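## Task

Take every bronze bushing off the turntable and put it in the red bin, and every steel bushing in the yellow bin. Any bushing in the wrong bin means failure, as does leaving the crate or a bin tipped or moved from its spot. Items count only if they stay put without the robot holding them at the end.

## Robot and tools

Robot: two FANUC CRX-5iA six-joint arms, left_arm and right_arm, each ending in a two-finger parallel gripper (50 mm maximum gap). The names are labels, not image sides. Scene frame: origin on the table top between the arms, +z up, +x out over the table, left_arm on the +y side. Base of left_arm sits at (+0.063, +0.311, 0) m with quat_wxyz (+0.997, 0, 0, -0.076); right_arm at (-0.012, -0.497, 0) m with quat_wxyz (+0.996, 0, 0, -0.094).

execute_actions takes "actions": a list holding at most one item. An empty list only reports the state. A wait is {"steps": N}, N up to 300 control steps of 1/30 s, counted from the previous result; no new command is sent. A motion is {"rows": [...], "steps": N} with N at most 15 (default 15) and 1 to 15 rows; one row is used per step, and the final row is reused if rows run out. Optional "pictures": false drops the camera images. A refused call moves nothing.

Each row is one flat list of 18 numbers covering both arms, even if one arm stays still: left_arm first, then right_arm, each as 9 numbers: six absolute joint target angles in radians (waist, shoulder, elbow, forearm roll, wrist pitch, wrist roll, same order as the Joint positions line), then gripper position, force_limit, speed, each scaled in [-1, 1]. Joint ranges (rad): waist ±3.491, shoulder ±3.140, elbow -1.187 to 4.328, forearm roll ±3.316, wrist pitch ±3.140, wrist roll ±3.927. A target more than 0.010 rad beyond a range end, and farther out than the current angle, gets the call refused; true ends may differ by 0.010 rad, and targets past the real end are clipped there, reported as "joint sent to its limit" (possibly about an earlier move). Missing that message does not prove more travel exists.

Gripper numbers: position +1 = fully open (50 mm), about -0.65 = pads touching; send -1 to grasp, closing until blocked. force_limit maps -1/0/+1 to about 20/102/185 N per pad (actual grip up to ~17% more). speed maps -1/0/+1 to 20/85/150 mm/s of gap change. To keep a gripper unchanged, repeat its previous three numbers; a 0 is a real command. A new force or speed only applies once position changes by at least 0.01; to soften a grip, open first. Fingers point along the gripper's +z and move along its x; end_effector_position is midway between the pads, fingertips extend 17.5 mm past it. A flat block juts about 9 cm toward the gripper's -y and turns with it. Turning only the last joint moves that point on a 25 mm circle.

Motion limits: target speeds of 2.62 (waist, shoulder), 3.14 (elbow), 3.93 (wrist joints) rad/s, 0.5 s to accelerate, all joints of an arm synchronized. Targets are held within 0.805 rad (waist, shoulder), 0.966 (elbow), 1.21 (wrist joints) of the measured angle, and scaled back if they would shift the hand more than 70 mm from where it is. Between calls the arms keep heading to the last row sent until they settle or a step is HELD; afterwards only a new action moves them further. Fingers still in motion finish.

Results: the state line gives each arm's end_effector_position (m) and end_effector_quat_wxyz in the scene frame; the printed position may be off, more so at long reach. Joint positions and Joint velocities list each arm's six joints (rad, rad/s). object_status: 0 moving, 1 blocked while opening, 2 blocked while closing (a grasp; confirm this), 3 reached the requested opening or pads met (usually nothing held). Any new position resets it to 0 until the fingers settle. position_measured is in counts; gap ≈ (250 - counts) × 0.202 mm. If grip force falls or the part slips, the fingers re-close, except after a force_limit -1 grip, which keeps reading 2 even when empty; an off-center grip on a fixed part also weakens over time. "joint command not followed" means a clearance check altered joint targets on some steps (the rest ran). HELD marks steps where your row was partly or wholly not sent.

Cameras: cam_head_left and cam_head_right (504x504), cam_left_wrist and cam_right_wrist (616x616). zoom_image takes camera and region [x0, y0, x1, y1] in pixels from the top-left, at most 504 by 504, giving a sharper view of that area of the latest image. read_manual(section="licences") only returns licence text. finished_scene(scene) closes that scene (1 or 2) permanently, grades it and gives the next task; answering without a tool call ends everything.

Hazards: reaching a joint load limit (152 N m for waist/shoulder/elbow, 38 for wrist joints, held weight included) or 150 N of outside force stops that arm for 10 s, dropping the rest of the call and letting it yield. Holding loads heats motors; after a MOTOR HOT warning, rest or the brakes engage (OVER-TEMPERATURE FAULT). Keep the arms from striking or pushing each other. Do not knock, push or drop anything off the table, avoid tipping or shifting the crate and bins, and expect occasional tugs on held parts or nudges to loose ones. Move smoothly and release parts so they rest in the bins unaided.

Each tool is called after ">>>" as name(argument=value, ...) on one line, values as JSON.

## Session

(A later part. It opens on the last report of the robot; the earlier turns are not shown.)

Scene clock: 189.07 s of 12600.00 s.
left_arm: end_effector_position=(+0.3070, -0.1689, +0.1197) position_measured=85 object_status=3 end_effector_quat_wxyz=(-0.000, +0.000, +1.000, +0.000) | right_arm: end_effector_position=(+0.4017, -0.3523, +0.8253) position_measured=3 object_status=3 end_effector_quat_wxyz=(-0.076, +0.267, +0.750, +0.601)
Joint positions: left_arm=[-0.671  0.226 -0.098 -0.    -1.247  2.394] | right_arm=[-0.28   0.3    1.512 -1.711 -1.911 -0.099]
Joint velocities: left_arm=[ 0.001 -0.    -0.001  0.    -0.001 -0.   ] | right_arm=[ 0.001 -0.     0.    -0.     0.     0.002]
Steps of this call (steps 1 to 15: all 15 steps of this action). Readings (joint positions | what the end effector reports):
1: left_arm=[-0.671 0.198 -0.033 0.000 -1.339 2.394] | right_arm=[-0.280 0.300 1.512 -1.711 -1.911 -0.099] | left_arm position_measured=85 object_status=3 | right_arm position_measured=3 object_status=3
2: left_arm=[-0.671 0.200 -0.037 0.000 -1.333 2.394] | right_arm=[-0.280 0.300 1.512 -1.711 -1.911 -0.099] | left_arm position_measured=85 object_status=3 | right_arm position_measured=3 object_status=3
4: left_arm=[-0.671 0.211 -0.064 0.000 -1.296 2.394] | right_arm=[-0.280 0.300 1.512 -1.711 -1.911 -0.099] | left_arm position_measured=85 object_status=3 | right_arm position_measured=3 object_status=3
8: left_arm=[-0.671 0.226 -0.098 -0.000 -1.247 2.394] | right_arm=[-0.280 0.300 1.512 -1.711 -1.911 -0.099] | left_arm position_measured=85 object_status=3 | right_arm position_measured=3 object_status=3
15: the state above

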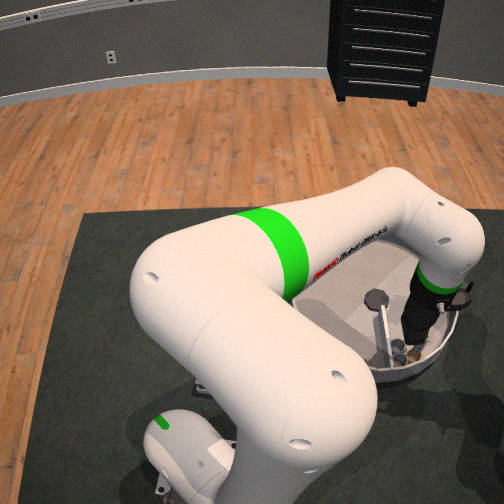

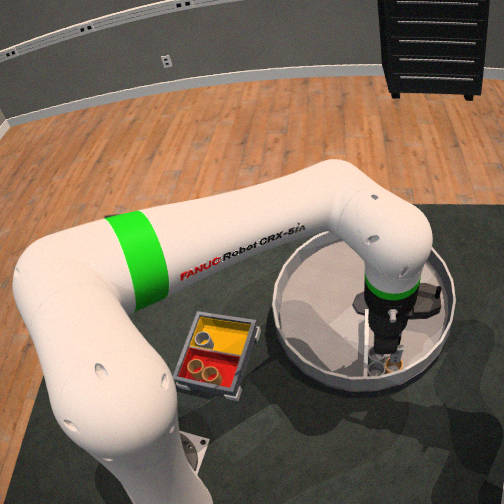

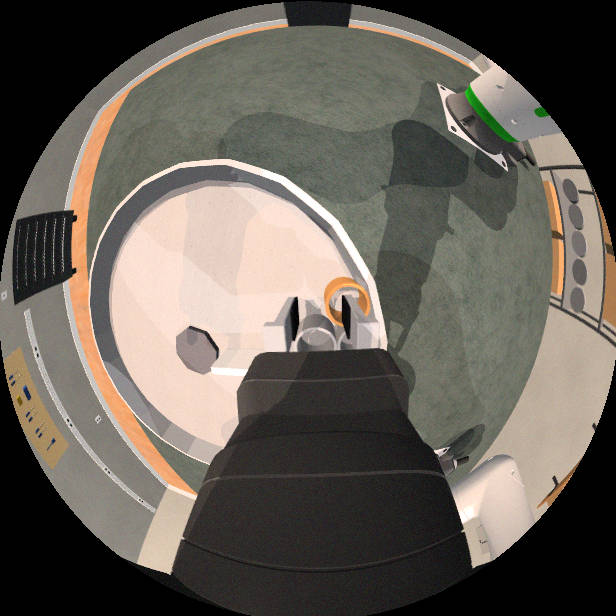

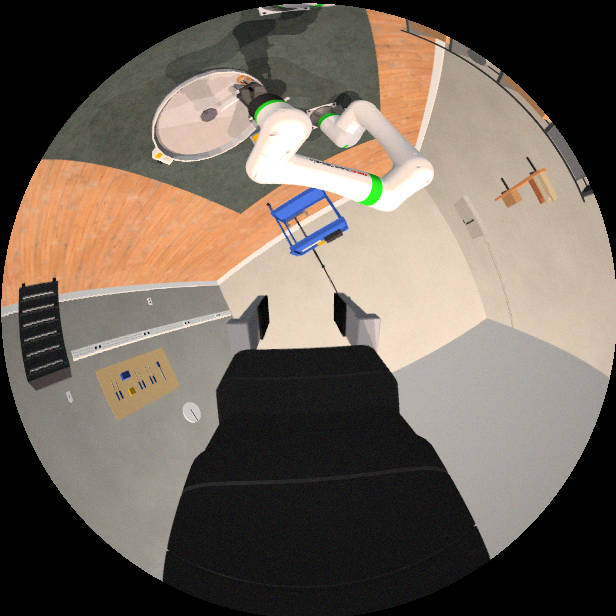

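>>> execute_actions(actions=[{"rows":[[-0.678,0.257,-0.146,0,-1.168,2.401,0.45,-0.5,0.5,-0.28,0.3,1.512,-1.711,-1.911,-0.099,1,0,0]],"steps":11}], pictures=false)

>>> execute_actions(actions=[{"rows":[[-0.678,0.257,-0.146,0,-1.168,2.401,-1,-0.5,0.5,-0.28,0.3,1.512,-1.711,-1.911,-0.099,1,0,0]]}], pictures=false)

>>> execute_actions(actions=[{"rows":[[-0.675,0.198,-0.033,0,-1.34,2.398,-1,-0.5,0.5,-0.28,0.3,1.512,-1.711,-1.911,-0.099,1,0,0]]}], pictures=false)

>>> execute_actions(actions=[{"rows":[[0.321,-0.492,-0.628,0,-1.435,1.402,-1,-0.5,0.5,-0.28,0.3,1.512,-1.711,-1.911,-0.099,1,0,0]]}], pictures=false)

>>> execute_actions(actions=[{"steps":30}], pictures=false)

>>> execute_actions(actions=[{"rows":[[0.321,-0.455,-0.73,0,-1.296,1.402,-1,-0.5,0.5,-0.28,0.3,1.512,-1.711,-1.911,-0.099,1,0,0]],"steps":11}], pictures=false)

>>> execute_actions(actions=[{"rows":[[0.321,-0.388,-0.837,0,-1.122,1.402,-1,-0.5,0.5,-0.28,0.3,1.512,-1.711,-1.911,-0.099,1,0,0]]}], pictures=false)

>>> execute_actions(actions=[{"rows":[[0.321,-0.388,-0.837,0,-1.122,1.402,-0.3,-0.5,0.5,-0.28,0.3,1.512,-1.711,-1.911,-0.099,1,0,0]],"steps":8}], pictures=false)

>>> execute_actions(actions=[{"rows":[[0.321,-0.51,-0.638,0,-1.443,1.402,-0.3,-0.5,0.5,-0.28,0.3,1.512,-1.711,-1.911,-0.099,1,0,0]]}])

>>> execute_actions(actions=[{"rows":[[-0.584,0.15,-0.09,0,-1.331,2.307,0.45,-0.5,0.5,-0.28,0.3,1.512,-1.711,-1.911,-0.099,1,0,0]]}], pictures=false)

>>> execute_actions(actions=[{"steps":27}], pictures=false)

>>> execute_actions(actions=[{"rows":[[-0.584,0.179,-0.154,0,-1.238,2.307,0.45,-0.5,0.5,-0.28,0.3,1.512,-1.711,-1.911,-0.099,1,0,0]]}])

>>> zoom_image(camera="cam_left_wrist", region=[260,220,440,360])

Scene clock: 206.67 s of 12600.00 s.
left_arm: end_effector_position=(+0.3039, -0.1708, +0.0849) position_measured=85 object_status=3 end_effector_quat_wxyz=(-0.000, +0.000, +1.000, +0.000) | right_arm: end_effector_position=(+0.4017, -0.3523, +0.8253) position_measured=3 object_status=3 end_effector_quat_wxyz=(-0.076, +0.267, +0.750, +0.601)
Joint positions: left_arm=[-0.678  0.257 -0.146  0.    -1.168  2.401] | right_arm=[-0.28   0.3    1.512 -1.711 -1.911 -0.099]
Joint velocities: left_arm=[-0.    -0.001  0.001  0.     0.001 -0.001] | right_arm=[-0.    -0.     0.    -0.001 -0.    -0.001]
Steps of this call (steps 1 to 15: the robot went on to your last target; steps 16 to 517: nothing new was sent; steps 518 to 528: all 11 steps of this action). Readings (joint positions | what the end effector reports):
518: left_arm=[-0.671 0.226 -0.098 0.000 -1.246 2.394] | right_arm=[-0.280 0.300 1.512 -1.711 -1.911 -0.099] | left_arm position_measured=85 object_status=3 | right_arm position_measured=3 object_status=3
519: left_arm=[-0.672 0.228 -0.102 0.000 -1.240 2.395] | right_arm=[-0.280 0.300 1.512 -1.711 -1.911 -0.099] | left_arm position_measured=85 object_status=3 | right_arm position_measured=3 object_status=3
521: left_arm=[-0.675 0.243 -0.124 0.000 -1.204 2.398] | right_arm=[-0.280 0.300 1.512 -1.711 -1.911 -0.099] | left_arm position_measured=85 object_status=3 | right_arm position_measured=3 object_status=3
525: left_arm=[-0.678 0.257 -0.146 0.000 -1.168 2.401] | right_arm=[-0.280 0.300 1.512 -1.711 -1.911 -0.099] | left_arm position_measured=85 object_status=3 | right_arm position_measured=3 object_status=3
528: the state above

Scene clock: 207.17 s of 12600.00 s.
left_arm: end_effector_position=(+0.3039, -0.1708, +0.0849) position_measured=219 object_status=2 end_effector_quat_wxyz=(-0.000, +0.000, +1.000, +0.000) | right_arm: end_effector_position=(+0.4017, -0.3523, +0.8253) position_measured=3 object_status=3 end_effector_quat_wxyz=(-0.076, +0.267, +0.750, +0.601)
Joint positions: left_arm=[-0.678  0.257 -0.146 -0.    -1.168  2.401] | right_arm=[-0.28   0.3    1.512 -1.711 -1.911 -0.099]
Joint velocities: left_arm=[0.    0.001 0.    0.    0.    0.   ] | right_arm=[-0.003  0.     0.    -0.001  0.     0.001]
Steps of this call (steps 1 to 15: all 15 steps of this action). Readings (joint positions | what the end effector reports):
1: left_arm=[-0.678 0.257 -0.146 0.000 -1.168 2.401] | right_arm=[-0.280 0.300 1.512 -1.711 -1.911 -0.099] | left_arm position_measured=97 object_status=0 | right_arm position_measured=3 object_status=3
2: left_arm=[-0.678 0.257 -0.146 0.000 -1.168 2.401] | right_arm=[-0.280 0.300 1.512 -1.711 -1.911 -0.099] | left_arm position_measured=116 object_status=0 | right_arm position_measured=3 object_status=3
4: left_arm=[-0.678 0.257 -0.146 0.000 -1.168 2.401] | right_arm=[-0.280 0.300 1.512 -1.711 -1.911 -0.099] | left_arm position_measured=155 object_status=0 | right_arm position_measured=3 object_status=3
8: left_arm=[-0.678 0.257 -0.146 -0.000 -1.168 2.401] | right_arm=[-0.280 0.300 1.512 -1.711 -1.911 -0.099] | left_arm position_measured=219 object_status=0 | right_arm position_measured=3 object_status=3
15: the state above

Scene clock: 207.67 s of 12600.00 s.
left_arm: end_effector_position=(+0.3049, -0.1696, +0.1604) position_measured=219 object_status=2 end_effector_quat_wxyz=(-0.000, +0.000, +1.000, +0.000) | right_arm: end_effector_position=(+0.4017, -0.3523, +0.8253) position_measured=3 object_status=3 end_effector_quat_wxyz=(-0.076, +0.267, +0.750, +0.601)
Joint positions: left_arm=[-0.675  0.198 -0.033 -0.    -1.34   2.398] | right_arm=[-0.28   0.3    1.512 -1.711 -1.911 -0.099]
Joint velocities: left_arm=[ 0.001  0.001  0.001 -0.001 -0.    -0.001] | right_arm=[ 0.001 -0.    -0.     0.001 -0.    -0.002]
Steps of this call (steps 1 to 15: all 15 steps of this action). Readings (joint positions | what the end effector reports):
1: left_arm=[-0.678 0.257 -0.146 -0.000 -1.168 2.401] | right_arm=[-0.280 0.300 1.512 -1.711 -1.911 -0.099] | left_arm position_measured=219 object_status=2 | right_arm position_measured=3 object_status=3
2: left_arm=[-0.678 0.255 -0.142 -0.000 -1.174 2.401] | right_arm=[-0.280 0.300 1.512 -1.711 -1.911 -0.099] | left_arm position_measured=219 object_status=2 | right_arm position_measured=3 object_status=3
4: left_arm=[-0.678 0.242 -0.117 -0.000 -1.212 2.401] | right_arm=[-0.280 0.300 1.512 -1.711 -1.911 -0.099] | left_arm position_measured=219 object_status=2 | right_arm position_measured=3 object_status=3
8: left_arm=[-0.675 0.202 -0.042 -0.000 -1.326 2.399] | right_arm=[-0.280 0.300 1.512 -1.711 -1.911 -0.099] | left_arm position_measured=219 object_status=2 | right_arm position_measured=3 object_status=3
15: the state above

Scene clock: 208.17 s of 12600.00 s.
left_arm: end_effector_position=(+0.3558, -0.0041, +0.1832) position_measured=219 object_status=2 end_effector_quat_wxyz=(-0.000, +0.012, +1.000, +0.000) | right_arm: end_effector_position=(+0.4017, -0.3523, +0.8253) position_measured=3 object_status=3 end_effector_quat_wxyz=(-0.076, +0.267, +0.750, +0.601)
Joint positions: left_arm=[-0.306 -0.074 -0.268 -0.    -1.377  2.005] | right_arm=[-0.28   0.3    1.512 -1.711 -1.911 -0.099]
Joint velocities: left_arm=[ 1.019 -0.681 -0.585 -0.    -0.093 -0.973] | right_arm=[-0.001  0.    -0.    -0.    -0.001 -0.   ]
Steps of this call (steps 1 to 15: all 15 steps of this action). Readings (joint positions | what the end effector reports):
1: left_arm=[-0.675 0.198 -0.033 -0.000 -1.340 2.398] | right_arm=[-0.280 0.300 1.512 -1.711 -1.911 -0.099] | left_arm position_measured=219 object_status=2 | right_arm position_measured=3 object_status=3
2: left_arm=[-0.671 0.195 -0.036 -0.000 -1.340 2.392] | right_arm=[-0.280 0.300 1.512 -1.711 -1.911 -0.099] | left_arm position_measured=219 object_status=2 | right_arm position_measured=3 object_status=3
4: left_arm=[-0.646 0.173 -0.055 -0.000 -1.343 2.361] | right_arm=[-0.280 0.300 1.512 -1.711 -1.911 -0.099] | left_arm position_measured=219 object_status=2 | right_arm position_measured=3 object_status=3
8: left_arm=[-0.536 0.083 -0.132 -0.000 -1.356 2.232] | right_arm=[-0.280 0.300 1.512 -1.711 -1.911 -0.099] | left_arm position_measured=219 object_status=2 | right_arm position_measured=3 object_status=3
15: the state above

Scene clock: 209.17 s of 12600.00 s.
left_arm: end_effector_position=(+0.3137, +0.1966, +0.1601) position_measured=219 object_status=2 end_effector_quat_wxyz=(-0.000, +0.000, +1.000, -0.000) | right_arm: end_effector_position=(+0.4017, -0.3523, +0.8253) position_measured=3 object_status=3 end_effector_quat_wxyz=(-0.076, +0.267, +0.750, +0.601)
Joint positions: left_arm=[ 0.321 -0.492 -0.628 -0.    -1.435  1.402] | right_arm=[-0.28   0.3    1.512 -1.711 -1.911 -0.099]
Joint velocities: left_arm=[-0.  0.  0. -0. -0. -0.] | right_arm=[ 0.    -0.    -0.     0.    -0.    -0.001]
Steps of this call (steps 1 to 30: the robot went on to your last target). Readings (joint positions | what the end effector reports):
1: left_arm=[-0.271 -0.097 -0.288 -0.000 -1.381 1.972] | right_arm=[-0.280 0.300 1.512 -1.711 -1.911 -0.099] | left_arm position_measured=219 object_status=2 | right_arm position_measured=3 object_status=3
2: left_arm=[-0.236 -0.121 -0.308 -0.000 -1.384 1.938] | right_arm=[-0.280 0.300 1.512 -1.711 -1.911 -0.099] | left_arm position_measured=219 object_status=2 | right_arm position_measured=3 object_status=3
4: left_arm=[-0.164 -0.169 -0.349 -0.000 -1.391 1.868] | right_arm=[-0.280 0.300 1.512 -1.711 -1.911 -0.099] | left_arm position_measured=219 object_status=2 | right_arm position_measured=3 object_status=3
8: left_arm=[-0.012 -0.270 -0.436 -0.000 -1.404 1.723] | right_arm=[-0.280 0.300 1.512 -1.711 -1.911 -0.099] | left_arm position_measured=219 object_status=2 | right_arm position_measured=3 object_status=3
30: the state above

Scene clock: 209.53 s of 12600.00 s.
left_arm: end_effector_position=(+0.3151, +0.1968, +0.1086) position_measured=219 object_status=2 end_effector_quat_wxyz=(-0.000, +0.000, +1.000, -0.000) | right_arm: end_effector_position=(+0.4017, -0.3523, +0.8253) position_measured=3 object_status=3 end_effector_quat_wxyz=(-0.076, +0.267, +0.750, +0.601)
Joint positions: left_arm=[ 0.321 -0.455 -0.73   0.    -1.296  1.402] | right_arm=[-0.28   0.3    1.512 -1.711 -1.911 -0.099]
Joint velocities: left_arm=[-0.002 -0.001 -0.    -0.     0.002 -0.001] | right_arm=[ 0.     0.001  0.    -0.    -0.     0.   ]
Steps of this call (steps 1 to 11: all 11 steps of this action). Readings (joint positions | what the end effector reports):
1: left_arm=[0.321 -0.492 -0.628 0.000 -1.435 1.402] | right_arm=[-0.280 0.300 1.512 -1.711 -1.911 -0.099] | left_arm position_measured=219 object_status=2 | right_arm position_measured=3 object_status=3
2: left_arm=[0.321 -0.491 -0.633 0.000 -1.429 1.402] | right_arm=[-0.280 0.300 1.512 -1.711 -1.911 -0.099] | left_arm position_measured=219 object_status=2 | right_arm position_measured=3 object_status=3
4: left_arm=[0.321 -0.480 -0.660 0.000 -1.391 1.402] | right_arm=[-0.280 0.300 1.512 -1.711 -1.911 -0.099] | left_arm position_measured=219 object_status=2 | right_arm position_measured=3 object_status=3
8: left_arm=[0.321 -0.456 -0.727 0.000 -1.300 1.402] | right_arm=[-0.280 0.300 1.512 -1.711 -1.911 -0.099] | left_arm position_measured=219 object_status=2 | right_arm position_measured=3 object_status=3
11: the state above

Scene clock: 210.03 s of 12600.00 s.
left_arm: end_effector_position=(+0.3137, +0.1966, +0.0499) position_measured=219 object_status=2 end_effector_quat_wxyz=(-0.000, +0.000, +1.000, +0.000) | right_arm: end_effector_position=(+0.4017, -0.3523, +0.8253) position_measured=3 object_status=3 end_effector_quat_wxyz=(-0.076, +0.267, +0.750, +0.601)
Joint positions: left_arm=[ 0.321 -0.388 -0.837 -0.    -1.122  1.402] | right_arm=[-0.28   0.3    1.512 -1.711 -1.911 -0.099]
Joint velocities: left_arm=[-0.001 -0.     0.001 -0.001  0.001 -0.001] | right_arm=[-0.001 -0.    -0.    -0.    -0.001 -0.   ]
Steps of this call (steps 1 to 15: all 15 steps of this action). Readings (joint positions | what the end effector reports):
1: left_arm=[0.321 -0.455 -0.730 0.000 -1.296 1.402] | right_arm=[-0.280 0.300 1.512 -1.711 -1.911 -0.099] | left_arm position_measured=219 object_status=2 | right_arm position_measured=3 object_status=3
2: left_arm=[0.321 -0.453 -0.734 0.000 -1.289 1.402] | right_arm=[-0.280 0.300 1.512 -1.711 -1.911 -0.099] | left_arm position_measured=219 object_status=2 | right_arm position_measured=3 object_status=3
4: left_arm=[0.321 -0.438 -0.757 0.000 -1.252 1.402] | right_arm=[-0.280 0.300 1.512 -1.711 -1.911 -0.099] | left_arm position_measured=219 object_status=2 | right_arm position_measured=3 object_status=3
8: left_arm=[0.321 -0.393 -0.828 -0.000 -1.137 1.402] | right_arm=[-0.280 0.300 1.512 -1.711 -1.911 -0.099] | left_arm position_measured=219 object_status=2 | right_arm position_measured=3 object_status=3
15: the state above

Scene clock: 210.30 s of 12600.00 s.
left_arm: end_effector_position=(+0.3137, +0.1966, +0.0499) position_measured=198 object_status=0 end_effector_quat_wxyz=(-0.000, +0.000, +1.000, -0.000) | right_arm: end_effector_position=(+0.4017, -0.3523, +0.8253) position_measured=3 object_status=3 end_effector_quat_wxyz=(-0.076, +0.267, +0.750, +0.601)
Joint positions: left_arm=[ 0.321 -0.388 -0.837  0.    -1.122  1.402] | right_arm=[-0.28   0.3    1.512 -1.711 -1.911 -0.099]
Joint velocities: left_arm=[-0.001  0.     0.    -0.     0.     0.001] | right_arm=[ 0.001 -0.    -0.    -0.     0.    -0.001]
Steps of this call (steps 1 to 8: all 8 steps of this action). Readings (joint positions | what the end effector reports):
1: left_arm=[0.321 -0.388 -0.837 -0.000 -1.122 1.402] | right_arm=[-0.280 0.300 1.512 -1.711 -1.911 -0.099] | left_arm position_measured=207 object_status=0 | right_arm position_measured=3 object_status=3
2: left_arm=[0.321 -0.388 -0.837 -0.000 -1.122 1.402] | right_arm=[-0.280 0.300 1.512 -1.711 -1.911 -0.099] | left_arm position_measured=198 object_status=0 | right_arm position_measured=3 object_status=3
4: left_arm=[0.321 -0.388 -0.837 -0.000 -1.122 1.402] | right_arm=[-0.280 0.300 1.512 -1.711 -1.911 -0.099] | left_arm position_measured=198 object_status=0 | right_arm position_measured=3 object_status=3
8: the state above

Scene clock: 210.80 s of 12600.00 s.
left_arm: end_effector_position=(+0.3078, +0.1956, +0.1598) position_measured=198 object_status=3 end_effector_quat_wxyz=(-0.000, +0.000, +1.000, -0.000) | right_arm: end_effector_position=(+0.4017, -0.3523, +0.8253) position_measured=3 object_status=3 end_effector_quat_wxyz=(-0.076, +0.267, +0.750, +0.601)
Joint positions: left_arm=[ 0.321 -0.51  -0.638  0.    -1.443  1.402] | right_arm=[-0.28   0.3    1.512 -1.711 -1.911 -0.099]
Joint velocities: left_arm=[ 0.002 -0.     0.001 -0.    -0.002 -0.001] | right_arm=[-0.    -0.001 -0.    -0.     0.    -0.   ]
Steps of this call (steps 1 to 15: all 15 steps of this action). Readings (joint positions | what the end effector reports):
1: left_arm=[0.321 -0.388 -0.837 0.000 -1.122 1.402] | right_arm=[-0.280 0.300 1.512 -1.711 -1.911 -0.099] | left_arm position_measured=198 object_status=0 | right_arm position_measured=3 object_status=3
2: left_arm=[0.321 -0.390 -0.833 0.000 -1.128 1.402] | right_arm=[-0.280 0.300 1.512 -1.711 -1.911 -0.099] | left_arm position_measured=198 object_status=0 | right_arm position_measured=3 object_status=3
4: left_arm=[0.321 -0.405 -0.810 0.000 -1.166 1.402] | right_arm=[-0.280 0.300 1.512 -1.711 -1.911 -0.099] | left_arm position_measured=198 object_status=3 | right_arm position_measured=3 object_status=3
8: left_arm=[0.321 -0.466 -0.709 0.000 -1.328 1.402] | right_arm=[-0.280 0.300 1.512 -1.711 -1.911 -0.099] | left_arm position_measured=198 object_status=3 | right_arm position_measured=3 object_status=3
15: the state above

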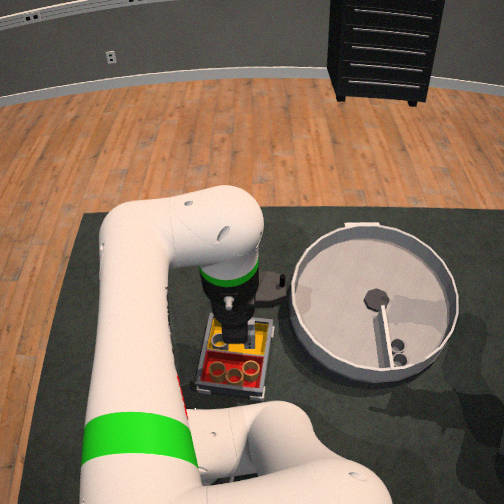

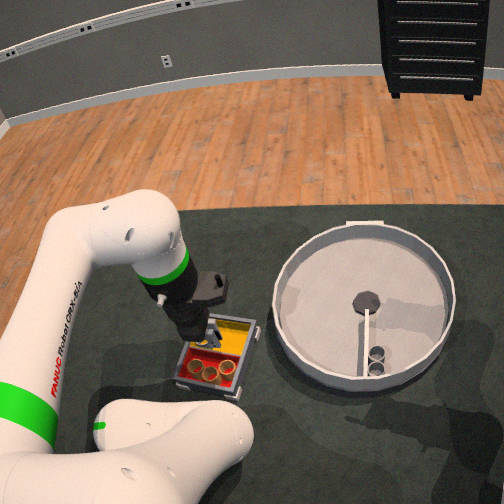

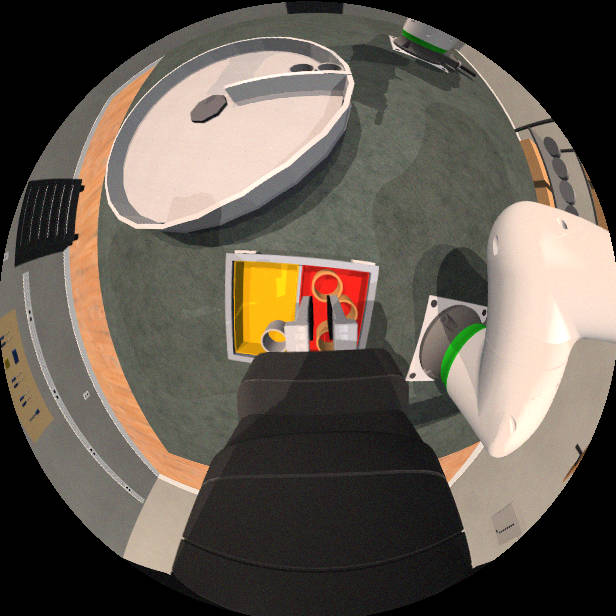

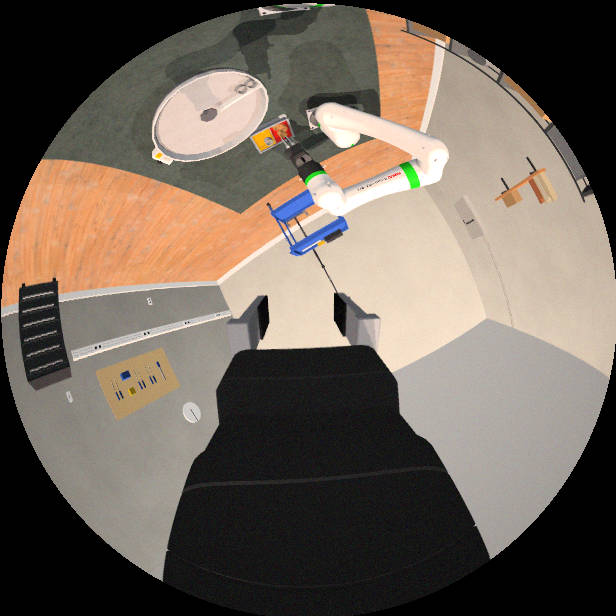

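Scene clock: 211.30 s of 12600.00 s.
left_arm: end_effector_position=(+0.3626, +0.0758, +0.1816) position_measured=85 object_status=3 end_effector_quat_wxyz=(-0.000, -0.004, +1.000, +0.000) | right_arm: end_effector_position=(+0.4017, -0.3523, +0.8253) position_measured=3 object_status=3 end_effector_quat_wxyz=(-0.076, +0.267, +0.750, +0.601)
Joint positions: left_arm=[-0.096 -0.199 -0.38   0.    -1.39   1.828] | right_arm=[-0.28   0.3    1.512 -1.711 -1.911 -0.099]
Joint velocities: left_arm=[-1.065  0.763  0.633  0.     0.129  1.038] | right_arm=[ 0.001 -0.     0.     0.    -0.    -0.001]
Steps of this call (steps 1 to 15: all 15 steps of this action). Readings (joint positions | what the end effector reports):
1: left_arm=[0.321 -0.510 -0.638 0.000 -1.443 1.402] | right_arm=[-0.280 0.300 1.512 -1.711 -1.911 -0.099] | left_arm position_measured=186 object_status=0 | right_arm position_measured=3 object_status=3
2: left_arm=[0.317 -0.507 -0.635 0.000 -1.443 1.406] | right_arm=[-0.280 0.300 1.512 -1.711 -1.911 -0.099] | left_arm position_measured=166 object_status=0 | right_arm position_measured=3 object_status=3
4: left_arm=[0.292 -0.486 -0.618 0.000 -1.439 1.435] | right_arm=[-0.280 0.300 1.512 -1.711 -1.911 -0.099] | left_arm position_measured=128 object_status=0 | right_arm position_measured=3 object_status=3
8: left_arm=[0.172 -0.390 -0.538 0.000 -1.423 1.566] | right_arm=[-0.280 0.300 1.512 -1.711 -1.911 -0.099] | left_arm position_measured=85 object_status=0 | right_arm position_measured=3 object_status=3
15: the state above

Scene clock: 212.20 s of 12600.00 s.
left_arm: end_effector_position=(+0.3303, -0.1321, +0.1602) position_measured=85 object_status=3 end_effector_quat_wxyz=(-0.000, +0.000, +1.000, +0.000) | right_arm: end_effector_position=(+0.4017, -0.3523, +0.8253) position_measured=3 object_status=3 end_effector_quat_wxyz=(-0.076, +0.267, +0.750, +0.601)
Joint positions: left_arm=[-0.584  0.15  -0.09  -0.    -1.331  2.307] | right_arm=[-0.28   0.3    1.512 -1.711 -1.911 -0.099]
Joint velocities: left_arm=[ 0.     0.001  0.     0.    -0.    -0.001] | right_arm=[-0.001 -0.     0.    -0.001  0.    -0.   ]
Steps of this call (steps 1 to 27: the robot went on to your last target). Readings (joint positions | what the end effector reports):
1: left_arm=[-0.132 -0.173 -0.359 0.000 -1.386 1.863] | right_arm=[-0.280 0.300 1.512 -1.711 -1.911 -0.099] | left_arm position_measured=85 object_status=3 | right_arm position_measured=3 object_status=3
2: left_arm=[-0.167 -0.148 -0.338 0.000 -1.382 1.898] | right_arm=[-0.280 0.300 1.512 -1.711 -1.911 -0.099] | left_arm position_measured=85 object_status=3 | right_arm position_measured=3 object_status=3
4: left_arm=[-0.236 -0.099 -0.297 0.000 -1.373 1.966] | right_arm=[-0.280 0.300 1.512 -1.711 -1.911 -0.099] | left_arm position_measured=85 object_status=3 | right_arm position_measured=3 object_status=3
8: left_arm=[-0.368 -0.004 -0.218 0.000 -1.357 2.095] | right_arm=[-0.280 0.300 1.512 -1.711 -1.911 -0.099] | left_arm position_measured=85 object_status=3 | right_arm position_measured=3 object_status=3
27: the state above

Scene clock: 212.70 s of 12600.00 s.
left_arm: end_effector_position=(+0.3307, -0.1325, +0.1199) position_measured=85 object_status=3 end_effector_quat_wxyz=(-0.000, +0.000, +1.000, +0.000) | right_arm: end_effector_position=(+0.4017, -0.3523, +0.8253) position_measured=3 object_status=3 end_effector_quat_wxyz=(-0.076, +0.267, +0.750, +0.601)
Joint positions: left_arm=[-0.584  0.179 -0.154 -0.    -1.238  2.307] | right_arm=[-0.28   0.3    1.512 -1.711 -1.911 -0.099]
Joint velocities: left_arm=[-0.001 -0.001 -0.001  0.002  0.    -0.   ] | right_arm=[-0.001  0.    -0.     0.001  0.    -0.001]
Steps of this call (steps 1 to 15: all 15 steps of this action). Readings (joint positions | what the end effector reports):
1: left_arm=[-0.584 0.150 -0.090 -0.000 -1.330 2.307] | right_arm=[-0.280 0.300 1.512 -1.711 -1.911 -0.099] | left_arm position_measured=85 object_status=3 | right_arm position_measured=3 object_status=3
2: left_arm=[-0.584 0.152 -0.094 -0.000 -1.324 2.307] | right_arm=[-0.280 0.300 1.512 -1.711 -1.911 -0.099] | left_arm position_measured=85 object_status=3 | right_arm position_measured=3 object_status=3
4: left_arm=[-0.584 0.164 -0.120 -0.000 -1.287 2.307] | right_arm=[-0.280 0.300 1.512 -1.711 -1.911 -0.099] | left_arm position_measured=85 object_status=3 | right_arm position_measured=3 object_status=3
8: left_arm=[-0.584 0.179 -0.154 -0.000 -1.238 2.307] | right_arm=[-0.280 0.300 1.512 -1.711 -1.911 -0.099] | left_arm position_measured=85 object_status=3 | right_arm position_measured=3 object_status=3
15: the state above

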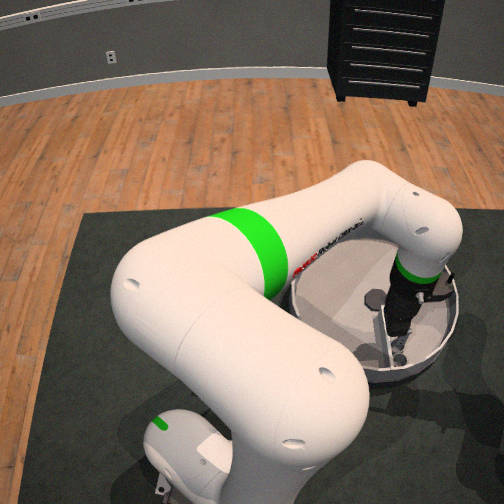

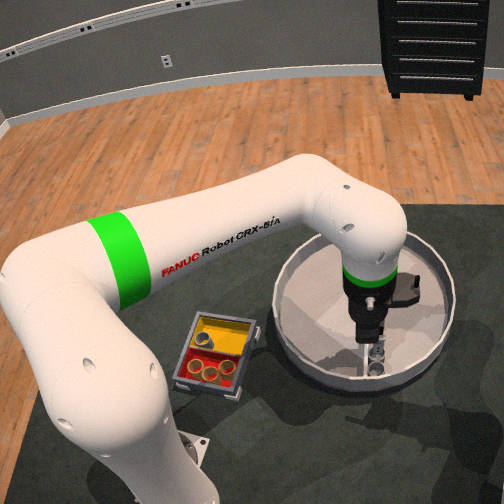

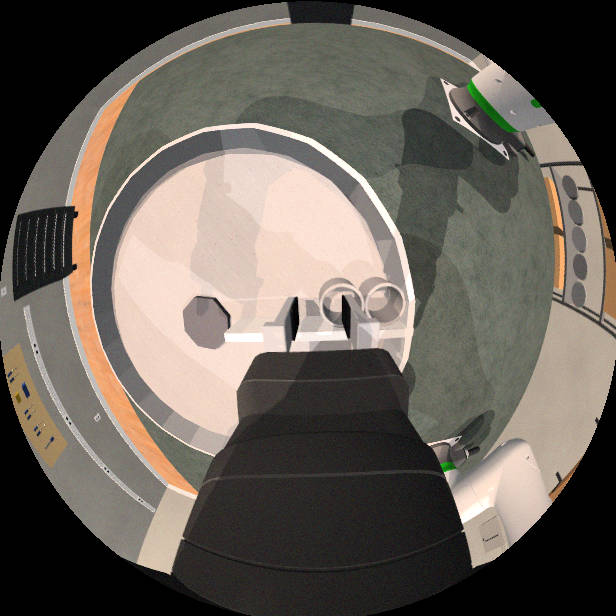

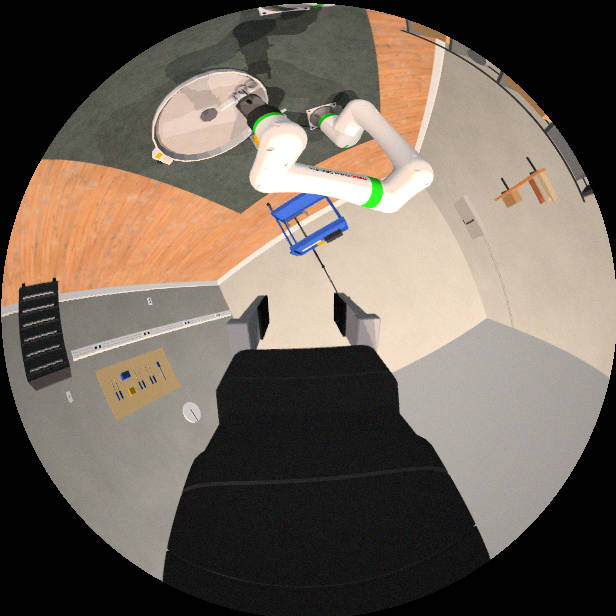

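Region (260, 220, 440, 360) of cam_left_wrist's 616x616 image, scaled by 2.800, with more detail than that image has.

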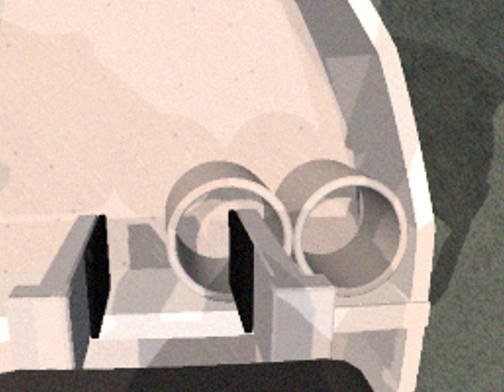

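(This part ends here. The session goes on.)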